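# Stand the loaded white housing upright on the belt

## Task

Find the white housing that already has its circuit board and motor fitted. Place it standing upright on the dark belt strip just behind the white rail. The board and motor must still be seated in it, and the gripper must have released it at the end.

## Robot and tools

Robot: two 6-joint arms, left_arm and right_arm, each ending in a two-finger parallel gripper with a fisheye wrist camera (cam_left_wrist, cam_right_wrist, both 504x504 pixels). The names are labels only and say nothing about sides of an image.

Scene frame: origin on the table top midway between the arms, +z up, +x out over the table, left_arm on the +y side. Base of left_arm is at (-0.005, +0.338, 0) m and base of right_arm at (-0.045, -0.239, 0) m, both turned only slightly about z. Printed hand positions may be off from the truth, more so far from the base.

Gripper: the fingers point along the gripper's +z axis and close along its y axis. The reported end-effector point sits between the finger pads, roughly 1 cm short of the fingertips. Pad gap is 0.094 m when fully open.

Tool execute_actions, argument actions: a list holding zero or one item. An empty list only reads back the current state. A move item is {"rows": [...], "steps": n}, with 1 to 15 rows and steps from 1 to 15 (default 15); each step lasts 1/30 s, each row covers one step, and the final row is reused if steps outnumber rows. A wait item is {"steps": n} with n up to 300; it gives no new command and returns after that many steps counted from the previous result, including your writing time. Optional pictures (true/false) controls whether camera images come back. A rejected call moves nothing.

Each row is one flat list of 14 numbers covering both arms, even if one stays still: left_arm waist, shoulder, elbow, wrist pitch, wrist yaw, wrist roll, opening, then the same seven for right_arm. The joint values are absolute target angles in radians in each arm's own joint space (not Cartesian), written as the Joint positions line prints them. Stated ranges per arm: waist -2.618 to 3.054, shoulder 0.000 to 3.142, elbow 0.000 to 3.142, wrist pitch -1.571 to 1.571, wrist yaw -1.571 to 1.571, wrist roll -2.094 to 2.094. True ends may differ by up to 0.036 rad either way. A target beyond a range end by over 0.036 rad, and farther out than the joint's last reported angle, gets the call refused; a target beyond the real end is clipped there, and a result may then say "joint sent to its limit" (possibly about an earlier, still-running move). Missing that line does not prove room remains. Opening is an absolute value from -1 (closed) to +1 (fully open).

Motion: joint speed is capped. Each step, the sent target stays within a lead of the measured angle: 0.202 rad waist, 0.258 shoulder, 0.238 elbow, 0.573 wrist pitch, 0.522 wrist yaw and roll. If targets would move the gripper more than 70 mm from where it is measured, all joints of that arm are pulled back proportionally. So large moves take several calls or waits. Arms keep heading to the last row while you think, until everything has nearly stopped or a step is HELD; then only a fresh action moves them further. Fingers already opening or closing finish regardless.

Result lines: the state line `left_arm: …` | `right_arm: …` gives each gripper position (m) and quaternion (wxyz) in the scene frame. Joint positions and Joint velocities list each arm's joints (rad, rad/s) then the pad gap (m, m/s). grip_measured is the measured opening on the command scale; each gripper reads up to about 1 mm off, a fixed bias. Joint torques follow joint order without the gripper; they include offsets, friction and noise and are nonzero even unloaded. HELD marks steps where your row was partly or wholly not sent. "joint command not followed" means a clearance check altered or blocked joint targets; the rest of the row still ran. MOTOR HOT appears from 75 °C; OVER-TEMPERATURE FAULT reports a stop (at 90 °C a 10 s stop of that arm; at 100 °C the arm goes limp and drops). Holding loads heats motors, even while you think.

Gripping: away from the extremes, fingers go to where grip_measured equals your number. To hold something, keep commanding below grip_measured: about 0.03 lower for a firm hold, less for gentler. Pads push roughly 50 to 62 N, less on thin parts; first contact can spike harder. Occasional tugs on held parts or pushes on loose ones may happen, so grip securely.

zoom_image: camera (cam_left_wrist or cam_right_wrist) and region [x0, y0, x1, y1] in pixels of that camera's latest image, origin top-left, at most 504 by 504; returns an enlarged view. Fisheye intrinsics: left K fx=fy=302.69, cx 251.069, cy 255.199; right fx=fy=301.252, cx 251.067, cy 249.898; D=[0.1,0,0,0], theta_max 61.639 degrees.

read_manual: optional section "licences"; returns URDF licence text, no motion.

finished_scene: scene (integer) ends the current scene irreversibly and reports success; the next task then appears. Replying with no tool call ends everything.

Avoid: knocking or placing anything off the table (failure), arms hitting or pressing on each other, drops, slips, slamming or hard pushing, overheating motors. Move smoothly and finish with the housing released and stable.

Each tool is called after "Call:" in YAML: its name, and indented under it one key for each argument.

## Session

Call:
execute_actions:
  actions: []

Scene clock: 0.00 s of 4240.00 s.
left_arm: end_effector_position=(+0.3093, +0.4494, +0.1484) grip_measured=+1.000 end_effector_quat_wxyz=(+0.254, -0.332, +0.841, +0.344) | right_arm: end_effector_position=(+0.3495, -0.1067, +0.1792) grip_measured=+1.000 end_effector_quat_wxyz=(+0.363, +0.327, +0.863, +0.125)
Joint positions: left_arm=[-0.2    1.565  1.115 -0.908 -0.865 -0.734  0.094] | right_arm=[ 0.434  1.506  1.168 -0.508  0.345  1.058  0.094]
Joint velocities: left_arm=[ 0.002 -0.012 -0.022  0.022  0.007 -0.037  0.   ] | right_arm=[-0.012 -0.007 -0.007 -0.037 -0.022 -0.022  0.   ]
Joint torques (N m, as the arm reports them, + toward a larger angle): no reading

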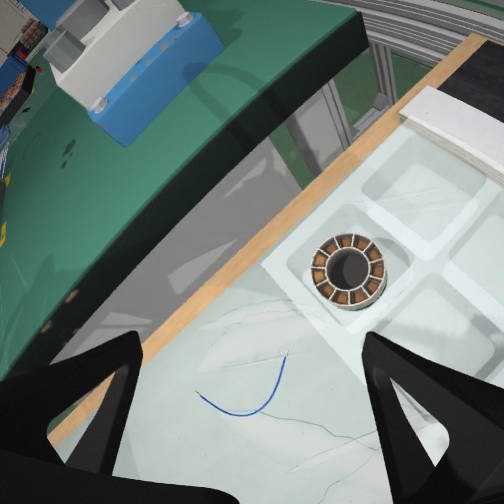

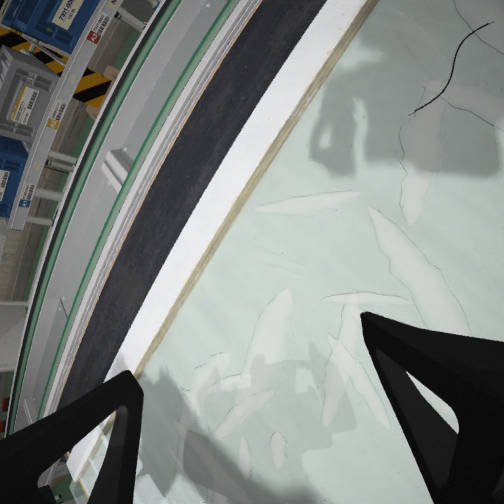

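Call:
execute_actions:
  actions:
    - {"rows":[[-0.3,1.0,1.2,-1.3,0,0,1,0.1,1.0,1.2,-1.3,0,0,1]]}
  pictures: false

Call:
execute_actions:
  actions:
    - {"steps":40}

Scene clock: 6.20 s of 4240.00 s.
left_arm: end_effector_position=(+0.2174, +0.3119, +0.2344) grip_measured=+1.000 end_effector_quat_wxyz=(+0.261, +0.049, +0.964, +0.002) | right_arm: end_effector_position=(+0.1869, -0.2109, +0.2366) grip_measured=+1.000 end_effector_quat_wxyz=(+0.274, +0.006, +0.962, +0.022)
Joint positions: left_arm=[-0.292  0.981  1.198 -1.264 -0.065 -0.053  0.094] | right_arm=[ 0.11   0.989  1.194 -1.22   0.036  0.144  0.094]
Joint velocities: left_arm=[-0.012  0.154  0.007 -0.227  0.403  0.344  0.   ] | right_arm=[-0.002  0.012 -0.017 -0.505 -0.227 -0.974  0.   ]
Joint torques (N m, as the arm reports them, + toward a larger angle): left_arm=[-0.67 -0.19  6.52  1.19 -0.01  0.05] | right_arm=[-0.98 -0.35  7.72  1.18  0.   -0.02]
Steps of this call (steps 1 to 90: nothing new was sent; then 2.70 s passed at rest; steps 91 to 105: all 15 steps of this action). Readings (joint positions):
91: left_arm=[-0.204 1.550 1.119 -0.932 -0.813 -0.680] | right_arm=[0.420 1.495 1.169 -0.537 0.307 1.011]
92: left_arm=[-0.217 1.516 1.119 -0.979 -0.737 -0.608] | right_arm=[0.392 1.469 1.169 -0.603 0.261 0.950]
94: left_arm=[-0.255 1.412 1.123 -1.062 -0.587 -0.464] | right_arm=[0.313 1.396 1.169 -0.729 0.202 0.836]
98: left_arm=[-0.289 1.157 1.152 -1.163 -0.298 -0.235] | right_arm=[0.165 1.214 1.169 -0.944 0.130 0.596]
105: the state above

Scene clock: 7.53 s of 4240.00 s.
left_arm: end_effector_position=(+0.2121, +0.3022, +0.2290) grip_measured=+1.000 end_effector_quat_wxyz=(+0.242, +0.080, +0.967, -0.018) | right_arm: end_effector_position=(+0.1717, -0.2075, +0.2276) grip_measured=+1.000 end_effector_quat_wxyz=(+0.239, -0.066, +0.969, +0.015)
Joint positions: left_arm=[-0.292  0.992  1.198 -1.286 -0.007 -0.006  0.094] | right_arm=[ 0.11   0.991  1.194 -1.289  0.005  0.006  0.094]
Joint velocities: left_arm=[-0.022  0.007 -0.002 -0.022  0.037 -0.022  0.   ] | right_arm=[-0.002 -0.002  0.002  0.066 -0.037 -0.066  0.   ]
Joint torques (N m, as the arm reports them, + toward a larger angle): left_arm=[-0.84 -0.5   6.52  1.    0.07  0.05] | right_arm=[-0.91 -0.4   7.52  0.94 -0.06 -0.02]
Steps of this call (steps 1 to 30: the robot went on to your last target; steps 31 to 40: nothing new was sent). Readings (joint positions):
1: left_arm=[-0.292 0.986 1.198 -1.269 -0.053 -0.043] | right_arm=[0.110 0.990 1.194 -1.235 0.029 0.116]
2: left_arm=[-0.292 0.989 1.198 -1.272 -0.043 -0.036] | right_arm=[0.110 0.991 1.194 -1.249 0.024 0.094]
4: left_arm=[-0.292 0.992 1.198 -1.278 -0.029 -0.025] | right_arm=[0.110 0.991 1.194 -1.265 0.017 0.062]
8: left_arm=[-0.292 0.992 1.198 -1.283 -0.015 -0.013] | right_arm=[0.110 0.991 1.194 -1.281 0.010 0.029]
40: the state above
All arms were judged still, so your last target was given up. Only a new action makes them travel on or press farther. Fingers that are still opening or closing keep moving.

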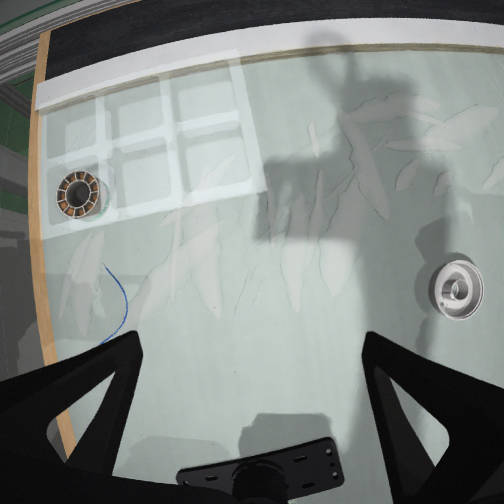

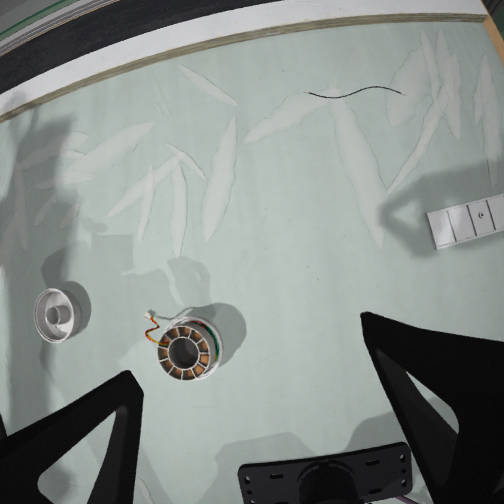

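Call:
execute_actions:
  actions:
    - {"rows":[[-0.3,1.0,1.2,-1.3,0,0,1,0.62,0.5,0.6,-1.1,0,0,1]]}
  pictures: false

Call:
execute_actions:
  actions:
    - {"steps":25}

Scene clock: 21.10 s of 4240.00 s.
left_arm: end_effector_position=(+0.2121, +0.3022, +0.2290) grip_measured=+1.000 end_effector_quat_wxyz=(+0.242, +0.080, +0.967, -0.018) | right_arm: end_effector_position=(+0.0770, -0.1453, +0.1122) grip_measured=+1.000 end_effector_quat_wxyz=(+0.249, -0.303, +0.916, +0.086)
Joint positions: left_arm=[-0.292  0.992  1.198 -1.286 -0.007 -0.006  0.094] | right_arm=[ 0.609  0.503  0.588 -1.124 -0.005  0.004  0.094]
Joint velocities: left_arm=[ 0.017  0.012  0.012  0.022  0.007 -0.007  0.   ] | right_arm=[ 0.007 -0.002 -0.007  0.066 -0.037  0.095  0.   ]
Joint torques (N m, as the arm reports them, + toward a larger angle): left_arm=[-0.7  -0.53  6.33  1.01  0.06  0.05] | right_arm=[1.03 1.61 8.34 1.17 0.03 0.  ]
Steps of this call (steps 1 to 90: nothing new was sent; then 10.07 s passed at rest; steps 91 to 105: all 15 steps of this action). Readings (joint positions):
91: left_arm=[-0.292 0.992 1.198 -1.286 -0.007 -0.006] | right_arm=[0.141 0.959 1.154 -1.240 0.018 0.007]
92: left_arm=[-0.292 0.992 1.198 -1.286 -0.007 -0.006] | right_arm=[0.212 0.892 1.071 -1.170 0.018 0.006]
94: left_arm=[-0.292 0.992 1.198 -1.286 -0.007 -0.006] | right_arm=[0.361 0.722 0.903 -1.129 0.008 0.006]
98: left_arm=[-0.292 0.992 1.198 -1.286 -0.007 -0.006] | right_arm=[0.590 0.503 0.635 -1.141 -0.005 0.004]
105: the state above

Scene clock: 21.93 s of 4240.00 s.
left_arm: end_effector_position=(+0.2120, +0.3022, +0.2290) grip_measured=+1.000 end_effector_quat_wxyz=(+0.241, +0.080, +0.967, -0.018) | right_arm: end_effector_position=(+0.0796, -0.1434, +0.1141) grip_measured=+1.000 end_effector_quat_wxyz=(+0.255, -0.302, +0.914, +0.088)
Joint positions: left_arm=[-0.292  0.992  1.198 -1.287 -0.007 -0.006  0.094] | right_arm=[ 0.609  0.503  0.588 -1.109 -0.005  0.004  0.094]
Joint velocities: left_arm=[ 0.007 -0.007  0.012 -0.007 -0.037 -0.007  0.   ] | right_arm=[-0.007  0.012 -0.002  0.022 -0.095 -0.037  0.   ]
Joint torques (N m, as the arm reports them, + toward a larger angle): left_arm=[-0.79 -0.48  6.35  1.04  0.04  0.03] | right_arm=[ 1.05  1.64  8.47  1.21  0.03 -0.01]
Steps of this call (steps 1 to 25: the robot went on to your last target). Readings (joint positions):
1: left_arm=[-0.292 0.992 1.198 -1.286 -0.007 -0.006] | right_arm=[0.609 0.503 0.588 -1.120 -0.005 0.004]
2: left_arm=[-0.292 0.992 1.198 -1.286 -0.007 -0.006] | right_arm=[0.609 0.503 0.588 -1.118 -0.005 0.004]
4: left_arm=[-0.292 0.992 1.198 -1.286 -0.007 -0.006] | right_arm=[0.609 0.503 0.588 -1.114 -0.005 0.004]
8: left_arm=[-0.292 0.992 1.198 -1.287 -0.007 -0.006] | right_arm=[0.609 0.503 0.588 -1.111 -0.005 0.004]
25: the state above

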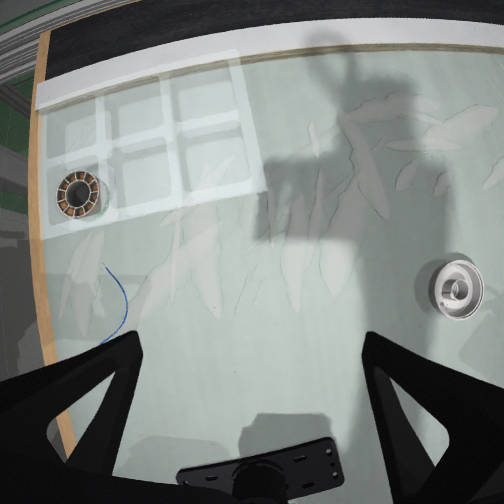

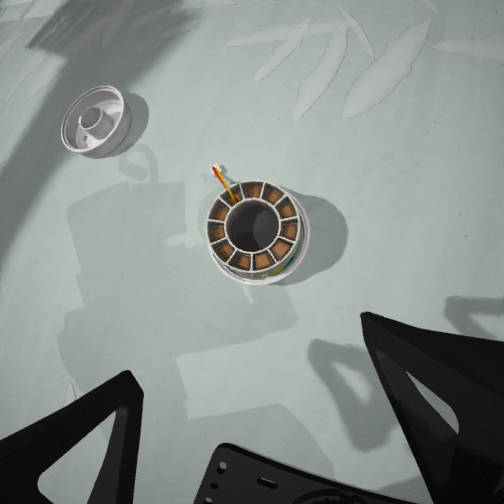

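Call:
execute_actions:
  actions:
    - {"rows":[[-0.3,1.0,1.2,-1.3,0,0,1,0.62,0.53,0.57,-1.0,0,0,1],[-0.3,1.0,1.2,-1.3,0,0,1,0.62,0.55,0.54,-0.93,0,0,1],[-0.3,1.0,1.2,-1.3,0,0,1,0.62,0.57,0.51,-0.88,0,0,1],[-0.3,1.0,1.2,-1.3,0,0,1,0.62,0.59,0.48,-0.83,0,0,1],[-0.3,1.0,1.2,-1.3,0,0,1,0.62,0.616,0.446,-0.83,0,0,1]]}
  pictures: false

Call:
execute_actions:
  actions:
    - {"steps":15}

Scene clock: 26.50 s of 4240.00 s.
left_arm: end_effector_position=(+0.2120, +0.3022, +0.2290) grip_measured=+1.000 end_effector_quat_wxyz=(+0.241, +0.080, +0.967, -0.018) | right_arm: end_effector_position=(+0.1020, -0.1266, +0.0763) grip_measured=+1.000 end_effector_quat_wxyz=(+0.257, -0.302, +0.914, +0.089)
Joint positions: left_arm=[-0.292  0.992  1.198 -1.287 -0.007 -0.006  0.094] | right_arm=[ 0.609  0.608  0.442 -0.854 -0.005  0.004  0.094]
Joint velocities: left_arm=[-0.007  0.007 -0.007 -0.007  0.022  0.051  0.   ] | right_arm=[ 0.007 -0.017 -0.007  0.11  -0.007  0.007  0.   ]
Joint torques (N m, as the arm reports them, + toward a larger angle): left_arm=[-0.69 -0.44  6.46  1.05  0.05  0.06] | right_arm=[ 1.04  1.66  8.09  1.21  0.03 -0.01]
Steps of this call (steps 1 to 15: the robot went on to your last target; steps 16 to 90: nothing new was sent; then 1.07 s passed at rest; steps 91 to 105: all 15 steps of this action). Readings (joint positions):
91: left_arm=[-0.292 0.992 1.198 -1.287 -0.007 -0.006] | right_arm=[0.609 0.503 0.585 -1.100 -0.005 0.004]
92: left_arm=[-0.292 0.992 1.198 -1.287 -0.007 -0.006] | right_arm=[0.609 0.506 0.578 -1.074 -0.005 0.004]
94: left_arm=[-0.292 0.992 1.198 -1.287 -0.007 -0.006] | right_arm=[0.609 0.531 0.545 -0.994 -0.005 0.004]
98: left_arm=[-0.292 0.992 1.198 -1.287 -0.007 -0.006] | right_arm=[0.609 0.603 0.455 -0.896 -0.005 0.004]
105: the state above

Scene clock: 27.00 s of 4240.00 s.
left_arm: end_effector_position=(+0.2120, +0.3022, +0.2290) grip_measured=+1.000 end_effector_quat_wxyz=(+0.241, +0.080, +0.967, -0.018) | right_arm: end_effector_position=(+0.1044, -0.1248, +0.0782) grip_measured=+1.000 end_effector_quat_wxyz=(+0.264, -0.301, +0.912, +0.091)
Joint positions: left_arm=[-0.292  0.992  1.198 -1.287 -0.007 -0.006  0.094] | right_arm=[ 0.609  0.608  0.442 -0.839 -0.005  0.004  0.094]
Joint velocities: left_arm=[-0.007 -0.007 -0.017 -0.022  0.037  0.022  0.   ] | right_arm=[ 0.012 -0.002 -0.002  0.095  0.037 -0.007  0.   ]
Joint torques (N m, as the arm reports them, + toward a larger angle): left_arm=[-0.77 -0.49  6.35  1.04  0.06  0.07] | right_arm=[ 1.05  1.63  8.13  1.27  0.03 -0.01]
Steps of this call (steps 1 to 15: the robot went on to your last target). Readings (joint positions):
1: left_arm=[-0.292 0.992 1.198 -1.287 -0.007 -0.006] | right_arm=[0.609 0.608 0.442 -0.850 -0.005 0.004]
2: left_arm=[-0.292 0.992 1.198 -1.287 -0.007 -0.006] | right_arm=[0.609 0.608 0.442 -0.847 -0.005 0.004]
4: left_arm=[-0.292 0.992 1.198 -1.287 -0.007 -0.006] | right_arm=[0.609 0.608 0.442 -0.844 -0.005 0.004]
8: left_arm=[-0.292 0.992 1.198 -1.287 -0.007 -0.006] | right_arm=[0.609 0.608 0.442 -0.841 -0.005 0.004]
15: the state above

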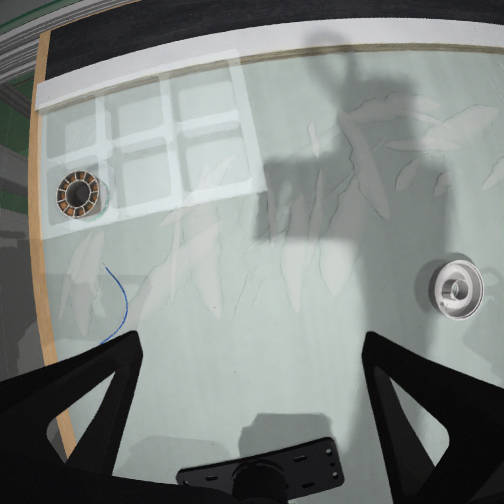

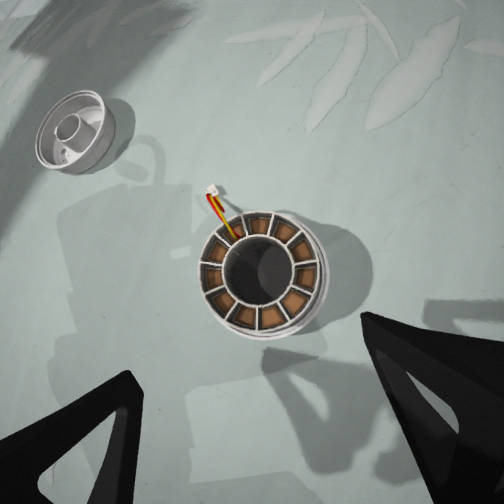

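Call:
execute_actions:
  actions:
    - {"rows":[[-0.3,1.0,1.2,-1.3,0,0,1,0.56,0.616,0.446,-0.78,0,0,1],[-0.3,1.0,1.2,-1.3,0,0,1,0.56,0.64,0.446,-0.74,0,0,1],[-0.3,1.0,1.2,-1.3,0,0,1,0.56,0.67,0.44,-0.7,0,0,1],[-0.3,1.0,1.2,-1.3,0,0,1,0.56,0.7,0.43,-0.66,0,0,1],[-0.3,1.0,1.2,-1.3,0,0,1,0.56,0.73,0.42,-0.62,0,0,1],[-0.3,1.0,1.2,-1.3,0,0,1,0.56,0.76,0.41,-0.58,0,0,1],[-0.3,1.0,1.2,-1.3,0,0,1,0.56,0.79,0.4,-0.54,0,0,1],[-0.3,1.0,1.2,-1.3,0,0,1,0.56,0.81,0.39,-0.54,0,0,1],[-0.3,1.0,1.2,-1.3,0,0,1,0.56,0.83,0.375,-0.54,0,0,1]]}
  pictures: false

Call:
execute_actions:
  actions:
    - {"steps":15}

Scene clock: 36.40 s of 4240.00 s.
left_arm: end_effector_position=(+0.2120, +0.3022, +0.2290) grip_measured=+1.000 end_effector_quat_wxyz=(+0.241, +0.080, +0.967, -0.018) | right_arm: end_effector_position=(+0.1323, -0.1143, +0.0486) grip_measured=+1.000 end_effector_quat_wxyz=(+0.258, -0.285, +0.919, +0.083)
Joint positions: left_arm=[-0.292  0.992  1.198 -1.287 -0.007 -0.005  0.094] | right_arm=[ 0.571  0.82   0.376 -0.578 -0.005  0.004  0.094]
Joint velocities: left_arm=[-0.002 -0.007  0.012  0.081 -0.066 -0.022  0.   ] | right_arm=[-0.002  0.002 -0.002  0.11  -0.022 -0.007  0.   ]
Joint torques (N m, as the arm reports them, + toward a larger angle): left_arm=[-0.82 -0.47  6.39  1.06  0.06  0.08] | right_arm=[-1.02  0.45  7.42  1.26  0.03 -0.01]
Steps of this call (steps 1 to 15: the robot went on to your last target; steps 16 to 90: nothing new was sent; then 5.90 s passed at rest; steps 91 to 105: all 15 steps of this action). Readings (joint positions):
91: left_arm=[-0.292 0.992 1.198 -1.287 -0.007 -0.005] | right_arm=[0.603 0.608 0.442 -0.835 -0.007 0.004]
92: left_arm=[-0.292 0.992 1.198 -1.287 -0.007 -0.005] | right_arm=[0.590 0.610 0.442 -0.824 -0.006 0.004]
94: left_arm=[-0.292 0.992 1.198 -1.287 -0.007 -0.005] | right_arm=[0.574 0.635 0.442 -0.781 -0.005 0.004]
98: left_arm=[-0.292 0.992 1.198 -1.287 -0.007 -0.005] | right_arm=[0.571 0.750 0.422 -0.649 -0.005 0.004]
105: the state above

Scene clock: 36.90 s of 4240.00 s.
left_arm: end_effector_position=(+0.2120, +0.3022, +0.2290) grip_measured=+1.000 end_effector_quat_wxyz=(+0.241, +0.080, +0.967, -0.018) | right_arm: end_effector_position=(+0.1371, -0.1110, +0.0524) grip_measured=+1.000 end_effector_quat_wxyz=(+0.271, -0.284, +0.916, +0.087)
Joint positions: left_arm=[-0.292  0.992  1.198 -1.287 -0.007 -0.005  0.094] | right_arm=[ 0.571  0.82   0.376 -0.55  -0.005  0.004  0.094]
Joint velocities: left_arm=[-0.017 -0.002 -0.002 -0.095  0.022  0.007  0.   ] | right_arm=[ 0.002  0.007 -0.002 -0.007  0.081  0.037  0.   ]
Joint torques (N m, as the arm reports them, + toward a larger angle): left_arm=[-0.76 -0.45  6.45  1.04  0.07  0.03] | right_arm=[-1.01  0.32  7.61  1.25  0.03 -0.01]
Steps of this call (steps 1 to 15: the robot went on to your last target). Readings (joint positions):
1: left_arm=[-0.292 0.992 1.198 -1.287 -0.007 -0.005] | right_arm=[0.571 0.820 0.376 -0.571 -0.005 0.004]
2: left_arm=[-0.292 0.992 1.198 -1.287 -0.007 -0.005] | right_arm=[0.571 0.820 0.376 -0.566 -0.005 0.004]
4: left_arm=[-0.292 0.992 1.198 -1.287 -0.007 -0.005] | right_arm=[0.571 0.820 0.376 -0.559 -0.005 0.004]
8: left_arm=[-0.292 0.992 1.198 -1.287 -0.007 -0.005] | right_arm=[0.571 0.820 0.376 -0.552 -0.005 0.004]
15: the state above

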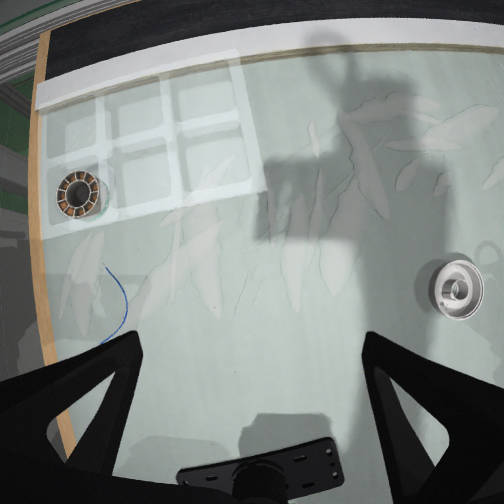

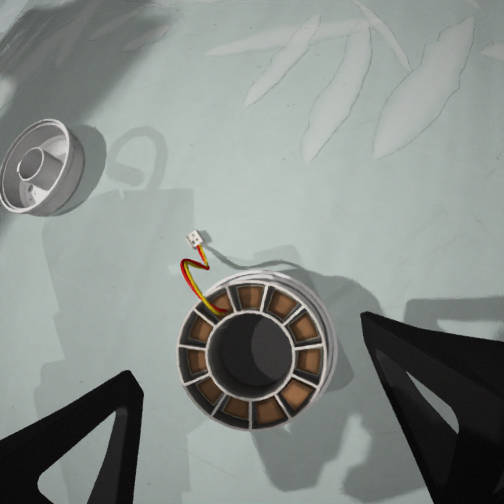

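Call:
execute_actions:
  actions:
    - {"rows":[[-0.3,1.0,1.2,-1.3,0,0,1,0.56,0.83,0.375,-0.51,0,0,1],[-0.3,1.0,1.2,-1.3,0,0,1,0.56,0.83,0.375,-0.49,0,0,1],[-0.3,1.0,1.2,-1.3,0,0,1,0.56,0.84,0.36,-0.46,0,0,1],[-0.3,1.0,1.2,-1.3,0,0,1,0.56,0.85,0.345,-0.44,0,0,1],[-0.3,1.0,1.2,-1.3,0,0,1,0.56,0.86,0.33,-0.41,0,0,1],[-0.3,1.0,1.2,-1.3,0,0,1,0.56,0.87,0.315,-0.39,0,0,1],[-0.3,1.0,1.2,-1.3,0,0,1,0.56,0.88,0.30,-0.36,0,0,1],[-0.3,1.0,1.2,-1.3,0,0,1,0.56,0.89,0.285,-0.338,0,0,1],[-0.3,1.0,1.2,-1.3,0,0,1,0.56,0.9,0.27,-0.338,0,0,1],[-0.3,1.0,1.2,-1.3,0,0,1,0.56,0.905,0.26,-0.338,0,0,1],[-0.3,1.0,1.2,-1.3,0,0,1,0.56,0.91,0.252,-0.338,0,0,1]]}
  pictures: false

Call:
execute_actions:
  actions:
    - {"rows":[[-0.3,1.0,1.2,-1.3,0,0,1,0.56,0.91,0.252,-0.338,0,0,0.6]]}

Scene clock: 43.93 s of 4240.00 s.
left_arm: end_effector_position=(+0.2120, +0.3022, +0.2290) grip_measured=+1.000 end_effector_quat_wxyz=(+0.241, +0.080, +0.967, -0.018) | right_arm: end_effector_position=(+0.1375, -0.1112, +0.0190) grip_measured=+1.000 end_effector_quat_wxyz=(+0.270, -0.285, +0.916, +0.086)
Joint positions: left_arm=[-0.292  0.992  1.198 -1.287 -0.007 -0.005  0.094] | right_arm=[ 0.571  0.894  0.26  -0.361 -0.003  0.001  0.094]
Joint velocities: left_arm=[ 0.002 -0.007  0.007 -0.081  0.022 -0.051  0.   ] | right_arm=[0.017 0.007 0.017 0.125 0.022 0.022 0.   ]
Joint torques (N m, as the arm reports them, + toward a larger angle): left_arm=[-0.75 -0.59  6.4   1.04  0.06  0.06] | right_arm=[-0.95  0.55  6.61  1.25 -0.02  0.02]
Steps of this call (steps 1 to 15: the robot went on to your last target; steps 16 to 90: nothing new was sent; then 3.53 s passed at rest; steps 91 to 105: all 15 steps of this action). Readings (joint positions):
91: left_arm=[-0.292 0.992 1.198 -1.287 -0.007 -0.005] | right_arm=[0.571 0.820 0.376 -0.546 -0.005 0.004]
92: left_arm=[-0.292 0.992 1.198 -1.287 -0.007 -0.005] | right_arm=[0.571 0.820 0.376 -0.540 -0.005 0.004]
94: left_arm=[-0.292 0.992 1.198 -1.287 -0.007 -0.005] | right_arm=[0.571 0.821 0.371 -0.511 -0.005 0.004]
98: left_arm=[-0.292 0.992 1.198 -1.287 -0.007 -0.005] | right_arm=[0.571 0.854 0.326 -0.422 -0.005 0.004]
105: the state above

Scene clock: 44.43 s of 4240.00 s.
left_arm: end_effector_position=(+0.2120, +0.3022, +0.2290) grip_measured=+1.000 end_effector_quat_wxyz=(+0.241, +0.080, +0.967, -0.018) | right_arm: end_effector_position=(+0.1393, -0.1101, +0.0204) grip_measured=+0.602 end_effector_quat_wxyz=(+0.275, -0.284, +0.914, +0.087)
Joint positions: left_arm=[-0.292  0.992  1.198 -1.287 -0.007 -0.005  0.094] | right_arm=[ 0.571  0.894  0.26  -0.351 -0.003  0.001  0.075]
Joint velocities: left_arm=[-0.002 -0.002 -0.007 -0.022 -0.022 -0.037  0.   ] | right_arm=[ 0.007 -0.007  0.017 -0.051 -0.007  0.007 -0.   ]
Joint torques (N m, as the arm reports them, + toward a larger angle): left_arm=[-0.89 -0.47  6.53  1.03  0.08  0.07] | right_arm=[-0.98  0.56  6.67  1.28  0.01  0.02]
Steps of this call (steps 1 to 15: all 15 steps of this action). Readings (joint positions):
1: left_arm=[-0.292 0.992 1.198 -1.287 -0.007 -0.005] | right_arm=[0.571 0.894 0.260 -0.358 -0.003 0.001]
2: left_arm=[-0.292 0.992 1.198 -1.287 -0.007 -0.005] | right_arm=[0.571 0.894 0.260 -0.355 -0.003 0.001]
4: left_arm=[-0.292 0.992 1.198 -1.287 -0.007 -0.005] | right_arm=[0.571 0.894 0.260 -0.352 -0.003 0.001]
8: left_arm=[-0.292 0.992 1.198 -1.287 -0.007 -0.005] | right_arm=[0.571 0.894 0.260 -0.352 -0.003 0.001]
15: the state above

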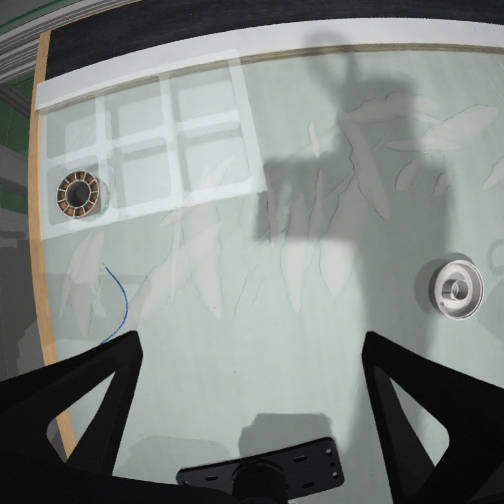

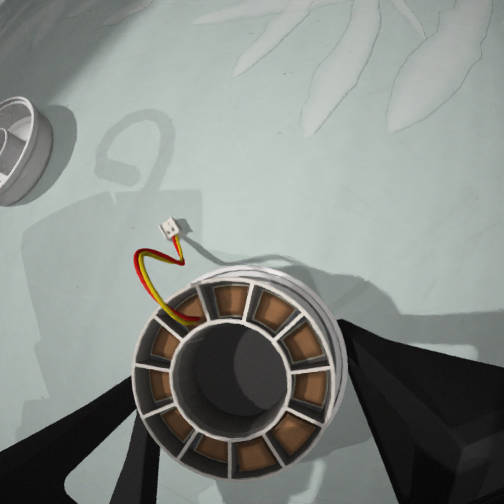

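Slightly lower and back via wrist, then close.

Call:
execute_actions:
  actions:
    - {"rows":[[-0.3,1.0,1.2,-1.3,0,0,1,0.575,0.91,0.245,-0.375,0,0,0.6],[-0.3,1.0,1.2,-1.3,0,0,1,0.575,0.91,0.245,-0.375,0,0,0.6],[-0.3,1.0,1.2,-1.3,0,0,1,0.575,0.91,0.245,-0.375,0,0,0.6],[-0.3,1.0,1.2,-1.3,0,0,1,0.575,0.91,0.245,-0.375,0,0,0.6],[-0.3,1.0,1.2,-1.3,0,0,1,0.575,0.91,0.245,-0.375,0,0,0.57],[-0.3,1.0,1.2,-1.3,0,0,1,0.575,0.91,0.245,-0.375,0,0,0.54],[-0.3,1.0,1.2,-1.3,0,0,1,0.575,0.91,0.245,-0.375,0,0,0.51],[-0.3,1.0,1.2,-1.3,0,0,1,0.575,0.91,0.245,-0.375,0,0,0.48],[-0.3,1.0,1.2,-1.3,0,0,1,0.575,0.91,0.245,-0.375,0,0,0.45],[-0.3,1.0,1.2,-1.3,0,0,1,0.575,0.91,0.245,-0.375,0,0,0.42],[-0.3,1.0,1.2,-1.3,0,0,1,0.575,0.91,0.245,-0.375,0,0,0.39]]}

Scene clock: 51.27 s of 4240.00 s.
left_arm: end_effector_position=(+0.2120, +0.3022, +0.2290) grip_measured=+1.000 end_effector_quat_wxyz=(+0.241, +0.080, +0.967, -0.018) | right_arm: end_effector_position=(+0.1383, -0.1114, +0.0193) grip_measured=+0.415 end_effector_quat_wxyz=(+0.272, -0.284, +0.915, +0.084)
Joint positions: left_arm=[-0.292  0.992  1.198 -1.287 -0.007 -0.005  0.094] | right_arm=[ 0.571  0.894  0.26  -0.359  0.001  0.001  0.066]
Joint velocities: left_arm=[ 0.007 -0.012 -0.017 -0.066  0.007 -0.007  0.   ] | right_arm=[-0.002 -0.012  0.012 -0.022 -0.007  0.022  0.001]
Joint torques (N m, as the arm reports them, + toward a larger angle): left_arm=[-0.74 -0.48  6.49  1.04  0.06  0.04] | right_arm=[ 0.42  0.59  6.    1.04 -0.02  0.02]
Steps of this call (steps 1 to 15: the robot went on to your last target; steps 16 to 90: nothing new was sent; then 3.33 s passed at rest; steps 91 to 105: all 15 steps of this action). Readings (joint positions):
91: left_arm=[-0.292 0.992 1.198 -1.287 -0.007 -0.005] | right_arm=[0.571 0.894 0.260 -0.352 -0.003 0.001]
92: left_arm=[-0.292 0.992 1.198 -1.287 -0.007 -0.005] | right_arm=[0.571 0.894 0.260 -0.353 -0.003 0.001]
94: left_arm=[-0.292 0.992 1.198 -1.287 -0.007 -0.005] | right_arm=[0.571 0.894 0.260 -0.356 -0.003 0.001]
98: left_arm=[-0.292 0.992 1.198 -1.287 -0.007 -0.005] | right_arm=[0.571 0.894 0.260 -0.358 0.001 0.001]
105: the state above

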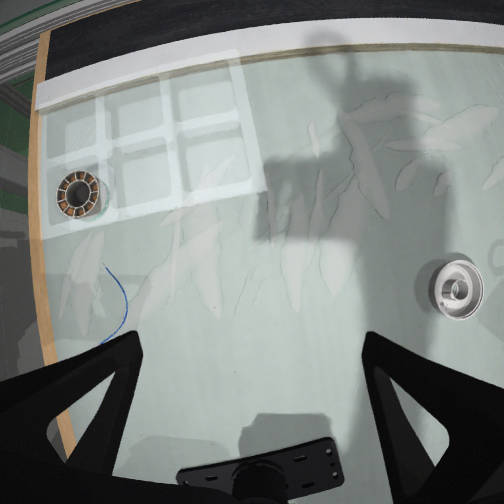

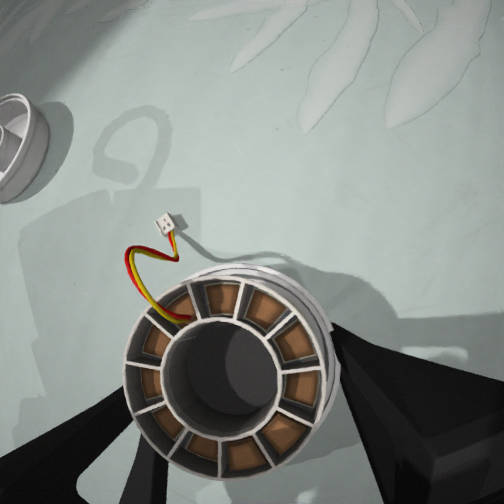

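Call:
execute_actions:
  actions:
    - {"rows":[[-0.3,1,1.2,-1.3,0,0,1,0.57,0.9,0.28,-0.39,0,0,0.38],[-0.3,1,1.2,-1.3,0,0,1,0.57,0.9,0.3,-0.42,0,0,0.38],[-0.3,1,1.2,-1.3,0,0,1,0.57,0.9,0.33,-0.45,0,0,0.38],[-0.3,1,1.2,-1.3,0,0,1,0.56,0.91,0.36,-0.48,0,0,0.38],[-0.3,1,1.2,-1.3,0,0,1,0.54,0.92,0.4,-0.5,0,0,0.38],[-0.3,1,1.2,-1.3,0,0,1,0.52,0.94,0.44,-0.52,0,0,0.38],[-0.3,1,1.2,-1.3,0,0,1,0.49,0.96,0.48,-0.54,0,0,0.38],[-0.3,1,1.2,-1.3,0,0,1,0.46,0.99,0.52,-0.55,0,0,0.38],[-0.3,1,1.2,-1.3,0,0,1,0.43,1.02,0.56,-0.56,0,0,0.38],[-0.3,1,1.2,-1.3,0,0,1,0.4,1.05,0.6,-0.57,0,0,0.38],[-0.3,1,1.2,-1.3,0,0,1,0.37,1.08,0.64,-0.57,0,0,0.38],[-0.3,1,1.2,-1.3,0,0,1,0.34,1.11,0.68,-0.58,0,0,0.38],[-0.3,1,1.2,-1.3,0,0,1,0.31,1.14,0.72,-0.58,0,0,0.38],[-0.3,1,1.2,-1.3,0,0,1,0.28,1.17,0.76,-0.59,0,0,0.38],[-0.3,1,1.2,-1.3,0,0,1,0.25,1.21,0.8,-0.59,0,0,0.38]]}

Call:
execute_actions:
  actions:
    - {"rows":[[-0.3,1,1.2,-1.3,0,0,1,0.22,1.25,0.85,-0.6,0,0,0.38],[-0.3,1,1.2,-1.3,0,0,1,0.19,1.3,0.9,-0.6,0,0,0.38],[-0.3,1,1.2,-1.3,0,0,1,0.16,1.36,0.96,-0.6,0,0,0.38],[-0.3,1,1.2,-1.3,0,0,1,0.13,1.42,1.02,-0.6,0,0,0.38],[-0.3,1,1.2,-1.3,0,0,1,0.1,1.48,1.08,-0.6,0,0,0.38],[-0.3,1,1.2,-1.3,0,0,1,0.07,1.54,1.14,-0.6,0,0,0.38],[-0.3,1,1.2,-1.3,0,0,1,0.04,1.6,1.2,-0.6,0,0,0.38],[-0.3,1,1.2,-1.3,0,0,1,0.01,1.66,1.26,-0.6,0,0,0.38],[-0.3,1,1.2,-1.3,0,0,1,-0.02,1.72,1.32,-0.6,0,0,0.38],[-0.3,1,1.2,-1.3,0,0,1,-0.04,1.78,1.38,-0.6,0,0,0.38],[-0.3,1,1.2,-1.3,0,0,1,-0.04,1.84,1.44,-0.6,0,0,0.38],[-0.3,1,1.2,-1.3,0,0,1,-0.04,1.9,1.5,-0.6,0,0,0.38],[-0.3,1,1.2,-1.3,0,0,1,-0.04,1.95,1.56,-0.6,0,0,0.38],[-0.3,1,1.2,-1.3,0,0,1,-0.04,1.99,1.61,-0.6,0,0,0.38],[-0.3,1,1.2,-1.3,0,0,1,-0.04,2.02,1.65,-0.6,0,0,0.38]]}
  pictures: false

Call:
execute_actions:
  actions:
    - {"steps":15}

Scene clock: 75.67 s of 4240.00 s.
left_arm: end_effector_position=(+0.2120, +0.3022, +0.2290) grip_measured=+1.000 end_effector_quat_wxyz=(+0.241, +0.080, +0.967, -0.018) | right_arm: end_effector_position=(+0.2290, -0.1386, +0.1015) grip_measured=+0.415 end_effector_quat_wxyz=(+0.277, -0.165, +0.945, +0.051)
Joint positions: left_arm=[-0.292  0.992  1.198 -1.287 -0.007 -0.005  0.094] | right_arm=[ 0.312  1.139  0.708 -0.567 -0.005  0.001  0.066]
Joint velocities: left_arm=[-0.012 -0.007  0.002  0.051 -0.007 -0.022  0.   ] | right_arm=[-0.842  0.94   1.17  -0.198 -0.007 -0.051 -0.001]
Joint torques (N m, as the arm reports them, + toward a larger angle): left_arm=[-0.8  -0.58  6.41  1.04  0.04  0.06] | right_arm=[-0.93 -2.43  9.57  1.28  0.04  0.02]
Steps of this call (steps 1 to 15: the robot went on to your last target; steps 16 to 90: nothing new was sent; then 20.90 s passed at rest; steps 91 to 105: all 15 steps of this action). Readings (joint positions):
91: left_arm=[-0.292 0.992 1.198 -1.287 -0.007 -0.005] | right_arm=[0.571 0.894 0.260 -0.360 0.001 0.001]
92: left_arm=[-0.292 0.992 1.198 -1.287 -0.007 -0.005] | right_arm=[0.571 0.894 0.262 -0.365 0.001 0.001]
94: left_arm=[-0.292 0.992 1.198 -1.287 -0.007 -0.005] | right_arm=[0.571 0.894 0.284 -0.409 0.001 0.001]
98: left_arm=[-0.292 0.992 1.198 -1.287 -0.007 -0.005] | right_arm=[0.518 0.940 0.410 -0.512 -0.004 0.001]
105: the state above

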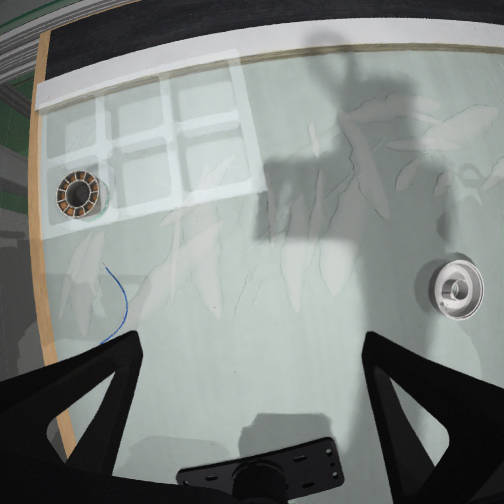

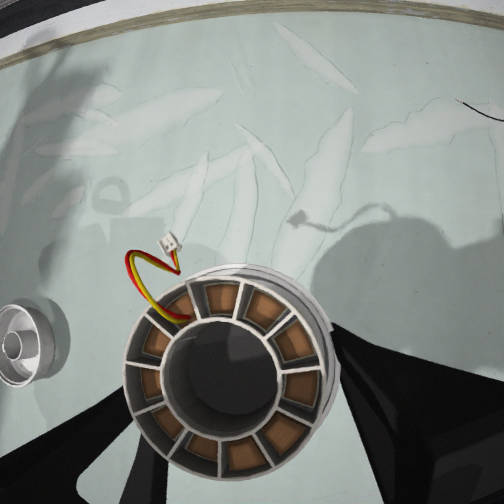

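Scene clock: 76.17 s of 4240.00 s.
left_arm: end_effector_position=(+0.2120, +0.3022, +0.2290) grip_measured=+1.000 end_effector_quat_wxyz=(+0.241, +0.080, +0.967, -0.018) | right_arm: end_effector_position=(+0.4560, -0.2460, +0.1110) grip_measured=+0.415 end_effector_quat_wxyz=(+0.279, +0.008, +0.960, -0.004)
Joint positions: left_arm=[-0.292  0.992  1.198 -1.287 -0.007 -0.005  0.094] | right_arm=[-0.047  1.957  1.548 -0.597  0.005  0.001  0.066]
Joint velocities: left_arm=[-0.002 -0.007 -0.002  0.007  0.022 -0.022  0.   ] | right_arm=[-0.032  1.37   1.38  -0.007  0.11   0.007 -0.   ]
Joint torques (N m, as the arm reports them, + toward a larger angle): left_arm=[-0.72 -0.53  6.55  1.01  0.05  0.07] | right_arm=[  0.76 -14.38   9.25   1.09  -0.07   0.03]
Steps of this call (steps 1 to 15: all 15 steps of this action). Readings (joint positions):
1: left_arm=[-0.292 0.992 1.198 -1.287 -0.007 -0.005] | right_arm=[0.282 1.174 0.750 -0.575 -0.005 0.001]
2: left_arm=[-0.292 0.992 1.198 -1.287 -0.007 -0.005] | right_arm=[0.252 1.212 0.795 -0.583 -0.005 0.001]
4: left_arm=[-0.292 0.992 1.198 -1.287 -0.007 -0.005] | right_arm=[0.194 1.308 0.897 -0.600 -0.005 0.001]
8: left_arm=[-0.292 0.992 1.198 -1.287 -0.007 -0.005] | right_arm=[0.078 1.547 1.139 -0.607 -0.006 0.001]
15: the state above

Scene clock: 76.67 s of 4240.00 s.
left_arm: end_effector_position=(+0.2120, +0.3022, +0.2290) grip_measured=+1.000 end_effector_quat_wxyz=(+0.241, +0.080, +0.967, -0.018) | right_arm: end_effector_position=(+0.4703, -0.2455, +0.0939) grip_measured=+0.415 end_effector_quat_wxyz=(+0.266, +0.008, +0.964, -0.003)
Joint positions: left_arm=[-0.292  0.992  1.198 -1.287 -0.007 -0.005  0.094] | right_arm=[-0.046  2.043  1.618 -0.607  0.003  0.001  0.066]
Joint velocities: left_arm=[-0.022 -0.017 -0.012  0.022 -0.139 -0.051  0.   ] | right_arm=[-0.007 -0.017 -0.017 -0.022 -0.007  0.022 -0.001]
Joint torques (N m, as the arm reports them, + toward a larger angle): left_arm=[-0.69 -0.51  6.47  1.06  0.07  0.08] | right_arm=[  0.63 -15.48  10.7    1.21  -0.07   0.02]
Steps of this call (steps 1 to 15: the robot went on to your last target). Readings (joint positions):
1: left_arm=[-0.292 0.992 1.198 -1.287 -0.007 -0.005] | right_arm=[-0.047 1.997 1.585 -0.591 0.005 0.001]
2: left_arm=[-0.292 0.992 1.198 -1.287 -0.007 -0.005] | right_arm=[-0.046 2.023 1.604 -0.584 0.004 0.001]
4: left_arm=[-0.292 0.992 1.198 -1.287 -0.007 -0.005] | right_arm=[-0.046 2.042 1.612 -0.587 0.004 0.001]
8: left_arm=[-0.292 0.992 1.198 -1.287 -0.007 -0.005] | right_arm=[-0.046 2.043 1.615 -0.607 0.003 0.001]
15: the state above

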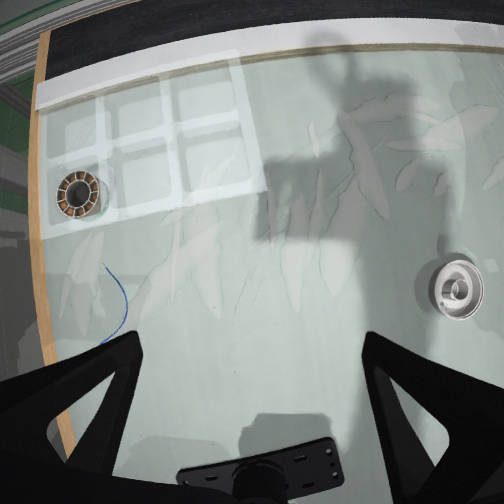

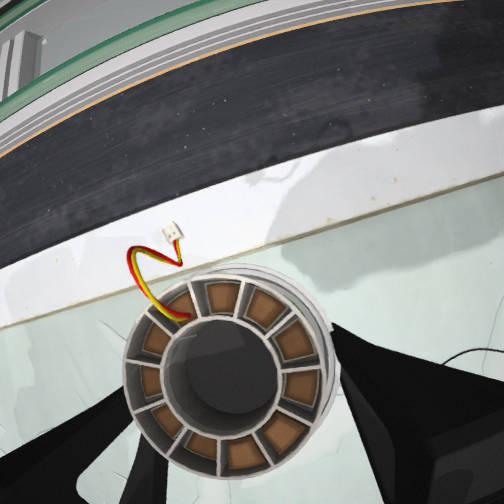

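Call:
execute_actions:
  actions:
    - {"rows":[[-0.3,1,1.2,-1.3,0,0,1,-0.04,2.02,1.62,-0.54,0,0,0.38],[-0.3,1,1.2,-1.3,0,0,1,-0.04,2.02,1.6,-0.5,0,0,0.38],[-0.3,1,1.2,-1.3,0,0,1,-0.04,2.02,1.58,-0.47,0,0,0.38],[-0.3,1,1.2,-1.3,0,0,1,-0.04,2.02,1.55,-0.44,0,0,0.38],[-0.3,1,1.2,-1.3,0,0,1,-0.04,2.03,1.52,-0.41,0,0,0.38],[-0.3,1,1.2,-1.3,0,0,1,-0.04,2.03,1.49,-0.38,0,0,0.38],[-0.3,1,1.2,-1.3,0,0,1,-0.04,2.03,1.46,-0.35,0,0,0.38],[-0.3,1,1.2,-1.3,0,0,1,-0.04,2.04,1.44,-0.32,0,0,0.38],[-0.3,1,1.2,-1.3,0,0,1,-0.04,2.04,1.42,-0.29,0,0,0.38],[-0.3,1,1.2,-1.3,0,0,1,-0.04,2.04,1.4,-0.26,0,0,0.38],[-0.3,1,1.2,-1.3,0,0,1,-0.04,2.04,1.385,-0.245,0,0,0.38],[-0.3,1,1.2,-1.3,0,0,1,-0.04,2.04,1.37,-0.245,0,0,0.38],[-0.3,1,1.2,-1.3,0,0,1,-0.04,2.04,1.36,-0.245,0,0,0.38],[-0.3,1,1.2,-1.3,0,0,1,-0.04,2.04,1.35,-0.245,0,0,0.38],[-0.3,1,1.2,-1.3,0,0,1,-0.04,2.04,1.345,-0.245,0,0,0.38]]}
  pictures: false

Call:
execute_actions:
  actions:
    - {"steps":12}

Scene clock: 92.30 s of 4240.00 s.
left_arm: end_effector_position=(+0.2120, +0.3022, +0.2290) grip_measured=+1.000 end_effector_quat_wxyz=(+0.241, +0.080, +0.967, -0.018) | right_arm: end_effector_position=(+0.4529, -0.2453, +0.0327) grip_measured=+0.415 end_effector_quat_wxyz=(+0.273, +0.008, +0.962, -0.003)
Joint positions: left_arm=[-0.292  0.992  1.198 -1.287 -0.007 -0.005  0.094] | right_arm=[-0.046  2.043  1.354 -0.328  0.003  0.001  0.066]
Joint velocities: left_arm=[-0.012 -0.002  0.007 -0.066 -0.095  0.022  0.   ] | right_arm=[ 0.017  0.002 -0.237  0.271  0.007 -0.022 -0.001]
Joint torques (N m, as the arm reports them, + toward a larger angle): left_arm=[-0.68 -0.53  6.46  1.01  0.06  0.07] | right_arm=[  0.63 -13.02   7.9    1.49  -0.05   0.02]
Steps of this call (steps 1 to 15: the robot went on to your last target; steps 16 to 90: nothing new was sent; then 12.13 s passed at rest; steps 91 to 105: all 15 steps of this action). Readings (joint positions):
91: left_arm=[-0.292 0.992 1.198 -1.287 -0.007 -0.005] | right_arm=[-0.046 2.043 1.618 -0.606 0.003 0.001]
92: left_arm=[-0.292 0.992 1.198 -1.287 -0.007 -0.005] | right_arm=[-0.046 2.043 1.615 -0.594 0.003 0.001]
94: left_arm=[-0.292 0.992 1.198 -1.287 -0.007 -0.005] | right_arm=[-0.046 2.043 1.595 -0.548 0.003 0.001]
98: left_arm=[-0.292 0.992 1.198 -1.287 -0.007 -0.005] | right_arm=[-0.046 2.043 1.494 -0.435 0.003 0.001]
105: the state above

Scene clock: 92.70 s of 4240.00 s.
left_arm: end_effector_position=(+0.2120, +0.3022, +0.2290) grip_measured=+1.000 end_effector_quat_wxyz=(+0.241, +0.080, +0.967, -0.018) | right_arm: end_effector_position=(+0.4598, -0.2454, +0.0355) grip_measured=+0.415 end_effector_quat_wxyz=(+0.292, +0.008, +0.956, -0.003)
Joint positions: left_arm=[-0.292  0.992  1.198 -1.287 -0.007 -0.005  0.094] | right_arm=[-0.046  2.043  1.343 -0.278  0.003  0.001  0.066]
Joint velocities: left_arm=[-0.022 -0.002 -0.012  0.037 -0.037  0.007  0.   ] | right_arm=[ 0.002  0.007 -0.012  0.022 -0.037  0.051 -0.   ]
Joint torques (N m, as the arm reports them, + toward a larger angle): left_arm=[-0.89 -0.37  6.38  1.02  0.05  0.04] | right_arm=[  0.62 -13.14   7.44   1.41  -0.04   0.02]
Steps of this call (steps 1 to 12: the robot went on to your last target). Readings (joint positions):
1: left_arm=[-0.292 0.992 1.198 -1.287 -0.007 -0.005] | right_arm=[-0.046 2.043 1.348 -0.321 0.003 0.001]
2: left_arm=[-0.292 0.992 1.198 -1.287 -0.007 -0.005] | right_arm=[-0.046 2.043 1.344 -0.316 0.003 0.001]
4: left_arm=[-0.292 0.992 1.198 -1.287 -0.007 -0.005] | right_arm=[-0.046 2.043 1.343 -0.305 0.003 0.001]
8: left_arm=[-0.292 0.992 1.198 -1.287 -0.007 -0.005] | right_arm=[-0.046 2.043 1.343 -0.284 0.003 0.001]
12: the state above

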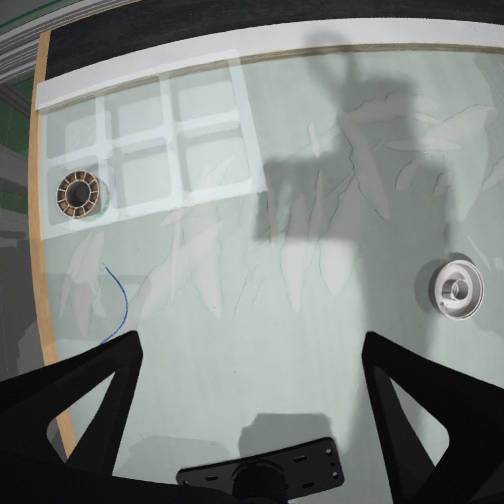

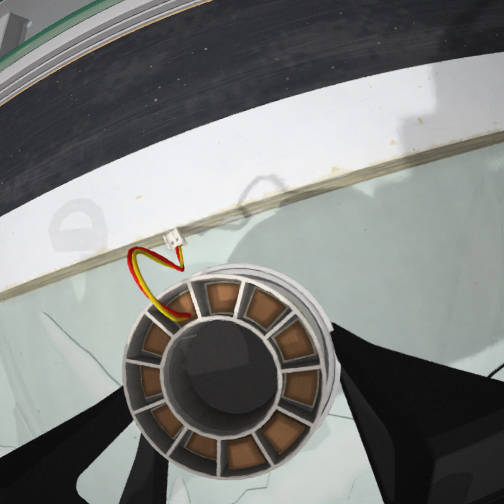

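Call:
execute_actions:
  actions:
    - {"rows":[[-0.3,1,1.2,-1.3,0,0,1,-0.04,2.05,1.345,-0.26,0,0,0.38],[-0.3,1,1.2,-1.3,0,0,1,-0.04,2.055,1.345,-0.26,0,0,0.38],[-0.3,1,1.2,-1.3,0,0,1,-0.04,2.06,1.345,-0.26,0,0,0.38],[-0.3,1,1.2,-1.3,0,0,1,-0.04,2.065,1.345,-0.26,0,0,0.38],[-0.3,1,1.2,-1.3,0,0,1,-0.04,2.07,1.345,-0.26,0,0,0.38],[-0.3,1,1.2,-1.3,0,0,1,-0.04,2.075,1.345,-0.26,0,0,0.38],[-0.3,1,1.2,-1.3,0,0,1,-0.04,2.08,1.345,-0.26,0,0,0.38]]}
  pictures: false

Scene clock: 97.77 s of 4240.00 s.
left_arm: end_effector_position=(+0.2120, +0.3022, +0.2290) grip_measured=+1.000 end_effector_quat_wxyz=(+0.241, +0.080, +0.967, -0.018) | right_arm: end_effector_position=(+0.4575, -0.2453, +0.0185) grip_measured=+0.415 end_effector_quat_wxyz=(+0.277, +0.008, +0.961, -0.003)
Joint positions: left_arm=[-0.292  0.992  1.198 -1.287 -0.007 -0.005  0.094] | right_arm=[-0.046  2.08   1.343 -0.273  0.003  0.001  0.066]
Joint velocities: left_arm=[ 0.007 -0.002  0.022  0.022  0.037 -0.007  0.   ] | right_arm=[ 0.007  0.017  0.002 -0.051  0.037  0.051 -0.001]
Joint torques (N m, as the arm reports them, + toward a larger angle): left_arm=[-0.61 -0.5   6.5   1.02  0.07  0.08] | right_arm=[  0.68 -13.1    7.34   1.27  -0.03   0.02]
Steps of this call (steps 1 to 30: the robot went on to your last target; steps 31 to 90: nothing new was sent; then 1.57 s passed at rest; steps 91 to 105: all 15 steps of this action). Readings (joint positions):
91: left_arm=[-0.292 0.992 1.198 -1.287 -0.007 -0.005] | right_arm=[-0.046 2.043 1.343 -0.275 0.003 0.001]
92: left_arm=[-0.292 0.992 1.198 -1.287 -0.007 -0.005] | right_arm=[-0.046 2.043 1.343 -0.275 0.003 0.001]
94: left_arm=[-0.292 0.992 1.198 -1.287 -0.007 -0.005] | right_arm=[-0.046 2.047 1.343 -0.274 0.003 0.001]
98: left_arm=[-0.292 0.992 1.198 -1.287 -0.007 -0.005] | right_arm=[-0.046 2.068 1.343 -0.274 0.003 0.001]
105: the state above

Call:
execute_actions:
  actions:
    - {"rows":[[-0.3,1,1.2,-1.3,0,0,1,-0.04,2.085,1.345,-0.25,0,0,0.38],[-0.3,1,1.2,-1.3,0,0,1,-0.04,2.09,1.345,-0.25,0,0,0.38],[-0.3,1,1.2,-1.3,0,0,1,-0.04,2.095,1.345,-0.25,0,0,0.38],[-0.3,1,1.2,-1.3,0,0,1,-0.04,2.1,1.345,-0.25,0,0,0.38]],"steps":12}
  pictures: false

Scene clock: 101.93 s of 4240.00 s.
left_arm: end_effector_position=(+0.2120, +0.3022, +0.2290) grip_measured=+1.000 end_effector_quat_wxyz=(+0.241, +0.080, +0.967, -0.018) | right_arm: end_effector_position=(+0.4595, -0.2453, +0.0178) grip_measured=+0.415 end_effector_quat_wxyz=(+0.280, +0.008, +0.960, -0.003)
Joint positions: left_arm=[-0.292  0.992  1.198 -1.287 -0.007 -0.005  0.094] | right_arm=[-0.046  2.084  1.343 -0.261  0.003  0.001  0.066]
Joint velocities: left_arm=[ 0.007 -0.002 -0.032  0.007  0.022  0.022  0.   ] | right_arm=[-0.012  0.007 -0.012  0.081 -0.037 -0.022 -0.001]
Joint torques (N m, as the arm reports them, + toward a larger angle): left_arm=[-0.74 -0.51  6.37  1.03  0.05  0.05] | right_arm=[  0.62 -11.64   7.29   1.27  -0.04   0.02]
Steps of this call (steps 1 to 15: the robot went on to your last target; steps 16 to 90: nothing new was sent; then 0.77 s passed at rest; steps 91 to 102: all 12 steps of this action). Readings (joint positions):
91: left_arm=[-0.292 0.992 1.198 -1.287 -0.007 -0.005] | right_arm=[-0.046 2.080 1.343 -0.273 0.003 0.001]
92: left_arm=[-0.292 0.992 1.198 -1.287 -0.007 -0.005] | right_arm=[-0.046 2.080 1.343 -0.273 0.003 0.001]
94: left_arm=[-0.292 0.992 1.198 -1.287 -0.007 -0.005] | right_arm=[-0.046 2.081 1.343 -0.272 0.003 0.001]
98: left_arm=[-0.292 0.992 1.198 -1.287 -0.007 -0.005] | right_arm=[-0.046 2.084 1.343 -0.264 0.003 0.001]
102: the state above

Call:
execute_actions:
  actions:
    - {"rows":[[-0.3,1,1.2,-1.3,0,0,1,-0.04,2.07,1.345,-0.25,0,0,0.6],[-0.3,1,1.2,-1.3,0,0,1,-0.04,2.07,1.345,-0.25,0,0,0.7],[-0.3,1,1.2,-1.3,0,0,1,-0.04,2.06,1.345,-0.2,0,0,0.7],[-0.3,1,1.2,-1.3,0,0,1,-0.04,2.05,1.345,-0.15,0,0,0.7],[-0.3,1,1.2,-1.3,0,0,1,-0.04,2.04,1.33,-0.1,0,0,0.7],[-0.3,1,1.2,-1.3,0,0,1,-0.04,2.03,1.3,-0.05,0,0,0.7],[-0.3,1,1.2,-1.3,0,0,1,-0.04,2.02,1.27,0,0,0,0.7],[-0.3,1,1.2,-1.3,0,0,1,-0.04,2.01,1.24,0.05,0,0,0.7],[-0.3,1,1.2,-1.3,0,0,1,-0.04,2,1.21,0.1,0,0,0.7],[-0.3,1,1.2,-1.3,0,0,1,-0.04,1.99,1.18,0.15,0,0,0.7],[-0.3,1,1.2,-1.3,0,0,1,-0.04,1.98,1.15,0.2,0,0,0.7],[-0.3,1,1.2,-1.3,0,0,1,-0.04,1.97,1.12,0.245,0,0,0.7],[-0.3,1,1.2,-1.3,0,0,1,-0.04,1.97,1.09,0.245,0,0,0.7],[-0.3,1,1.2,-1.3,0,0,1,-0.04,1.97,1.06,0.245,0,0,0.7],[-0.3,1,1.2,-1.3,0,0,1,-0.04,1.97,1.04,0.245,0,0,0.7]]}
  pictures: false

Call:
execute_actions:
  actions:
    - {"steps":10}
  pictures: false

Call:
execute_actions:
  actions:
    - {"rows":[[-0.3,1,1.2,-1.3,0,0,1,-0.04,1.99,1.04,0.245,0,0,0.7],[-0.3,1,1.2,-1.3,0,0,1,-0.04,2.0,1.04,0.245,0,0,0.7],[-0.3,1,1.2,-1.3,0,0,1,-0.04,2.01,1.04,0.245,0,0,0.7],[-0.3,1,1.2,-1.3,0,0,1,-0.04,2.025,1.04,0.245,0,0,0.6]]}

Scene clock: 113.73 s of 4240.00 s.
left_arm: end_effector_position=(+0.2120, +0.3022, +0.2290) grip_measured=+1.000 end_effector_quat_wxyz=(+0.241, +0.080, +0.967, -0.018) | right_arm: end_effector_position=(+0.4679, -0.2454, +0.0402) grip_measured=+0.698 end_effector_quat_wxyz=(+0.407, +0.008, +0.913, -0.004)
Joint positions: left_arm=[-0.292  0.992  1.198 -1.287 -0.007 -0.005  0.094] | right_arm=[-0.046  1.991  1.099  0.16   0.003  0.001  0.08 ]
Joint velocities: left_arm=[-0.002  0.002  0.012  0.022 -0.051  0.022  0.   ] | right_arm=[ 0.007 -0.081 -0.755  0.711 -0.007 -0.022  0.001]
Joint torques (N m, as the arm reports them, + toward a larger angle): left_arm=[-0.78 -0.47  6.47  1.03  0.05  0.06] | right_arm=[  0.61 -13.81   5.43   1.34  -0.04   0.02]
Steps of this call (steps 1 to 15: the robot went on to your last target; steps 16 to 90: nothing new was sent; then 8.30 s passed at rest; steps 91 to 105: all 15 steps of this action). Readings (joint positions):
91: left_arm=[-0.292 0.992 1.198 -1.287 -0.007 -0.005] | right_arm=[-0.046 2.084 1.343 -0.260 0.003 0.001]
92: left_arm=[-0.292 0.992 1.198 -1.287 -0.007 -0.005] | right_arm=[-0.046 2.084 1.343 -0.258 0.003 0.001]
94: left_arm=[-0.292 0.992 1.198 -1.287 -0.007 -0.005] | right_arm=[-0.046 2.084 1.343 -0.243 0.003 0.001]
98: left_arm=[-0.292 0.992 1.198 -1.287 -0.007 -0.005] | right_arm=[-0.046 2.060 1.297 -0.111 0.003 0.001]
105: the state above

Scene clock: 114.07 s of 4240.00 s.
left_arm: end_effector_position=(+0.2120, +0.3022, +0.2290) grip_measured=+1.000 end_effector_quat_wxyz=(+0.241, +0.080, +0.967, -0.018) | right_arm: end_effector_position=(+0.4593, -0.2453, +0.0300) grip_measured=+0.698 end_effector_quat_wxyz=(+0.409, +0.008, +0.912, -0.004)
Joint positions: left_arm=[-0.292  0.992  1.198 -1.287 -0.007 -0.005  0.094] | right_arm=[-0.046  1.99   1.04   0.223  0.003  0.001  0.08 ]
Joint velocities: left_arm=[-0.017  0.002  0.022  0.007 -0.037 -0.022  0.   ] | right_arm=[-0.012 -0.002  0.012  0.125 -0.022  0.022 -0.   ]
Joint torques (N m, as the arm reports them, + toward a larger angle): left_arm=[-0.67 -0.46  6.36  1.03  0.05  0.05] | right_arm=[  0.61 -13.69   6.74   1.53  -0.03   0.02]
Steps of this call (steps 1 to 10: the robot went on to your last target). Readings (joint positions):
1: left_arm=[-0.292 0.992 1.198 -1.287 -0.007 -0.005] | right_arm=[-0.046 1.990 1.077 0.176 0.003 0.001]
2: left_arm=[-0.292 0.992 1.198 -1.287 -0.007 -0.005] | right_arm=[-0.046 1.990 1.061 0.184 0.003 0.001]
4: left_arm=[-0.292 0.992 1.198 -1.287 -0.007 -0.005] | right_arm=[-0.046 1.990 1.042 0.189 0.003 0.001]
8: left_arm=[-0.292 0.992 1.198 -1.287 -0.007 -0.005] | right_arm=[-0.046 1.990 1.040 0.213 0.003 0.001]
10: the state above

Scene clock: 114.57 s of 4240.00 s.
left_arm: end_effector_position=(+0.2120, +0.3022, +0.2290) grip_measured=+1.000 end_effector_quat_wxyz=(+0.241, +0.080, +0.967, -0.018) | right_arm: end_effector_position=(+0.4597, -0.2453, +0.0198) grip_measured=+0.602 end_effector_quat_wxyz=(+0.405, +0.008, +0.914, -0.004)
Joint positions: left_arm=[-0.292  0.992  1.198 -1.287 -0.007 -0.005  0.094] | right_arm=[-0.046  2.018  1.04   0.241  0.003  0.001  0.075]
Joint velocities: left_arm=[ 0.007 -0.022 -0.027  0.007  0.066  0.007  0.   ] | right_arm=[ 0.007 -0.007  0.002 -0.037 -0.095 -0.022 -0.001]
Joint torques (N m, as the arm reports them, + toward a larger angle): left_arm=[-0.85 -0.35  6.39  1.03  0.06  0.07] | right_arm=[  0.62 -11.14   6.3    1.51  -0.04   0.02]
Steps of this call (steps 1 to 15: all 15 steps of this action). Readings (joint positions):
1: left_arm=[-0.292 0.992 1.198 -1.287 -0.007 -0.005] | right_arm=[-0.046 1.990 1.040 0.226 0.003 0.001]
2: left_arm=[-0.292 0.992 1.198 -1.287 -0.007 -0.005] | right_arm=[-0.046 1.990 1.040 0.229 0.003 0.001]
4: left_arm=[-0.292 0.992 1.198 -1.287 -0.007 -0.005] | right_arm=[-0.046 1.992 1.040 0.233 0.003 0.001]
8: left_arm=[-0.292 0.992 1.198 -1.287 -0.007 -0.005] | right_arm=[-0.046 2.011 1.040 0.240 0.003 0.001]
15: the state above

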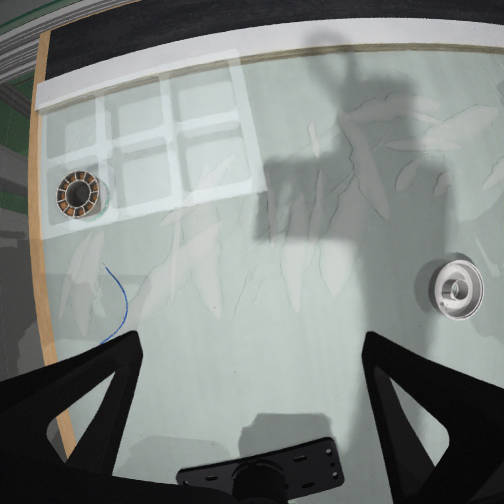

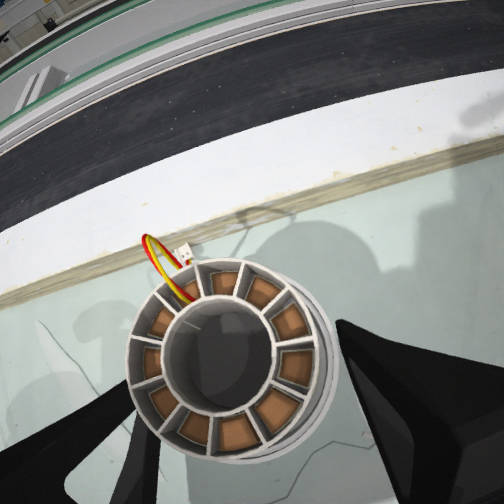

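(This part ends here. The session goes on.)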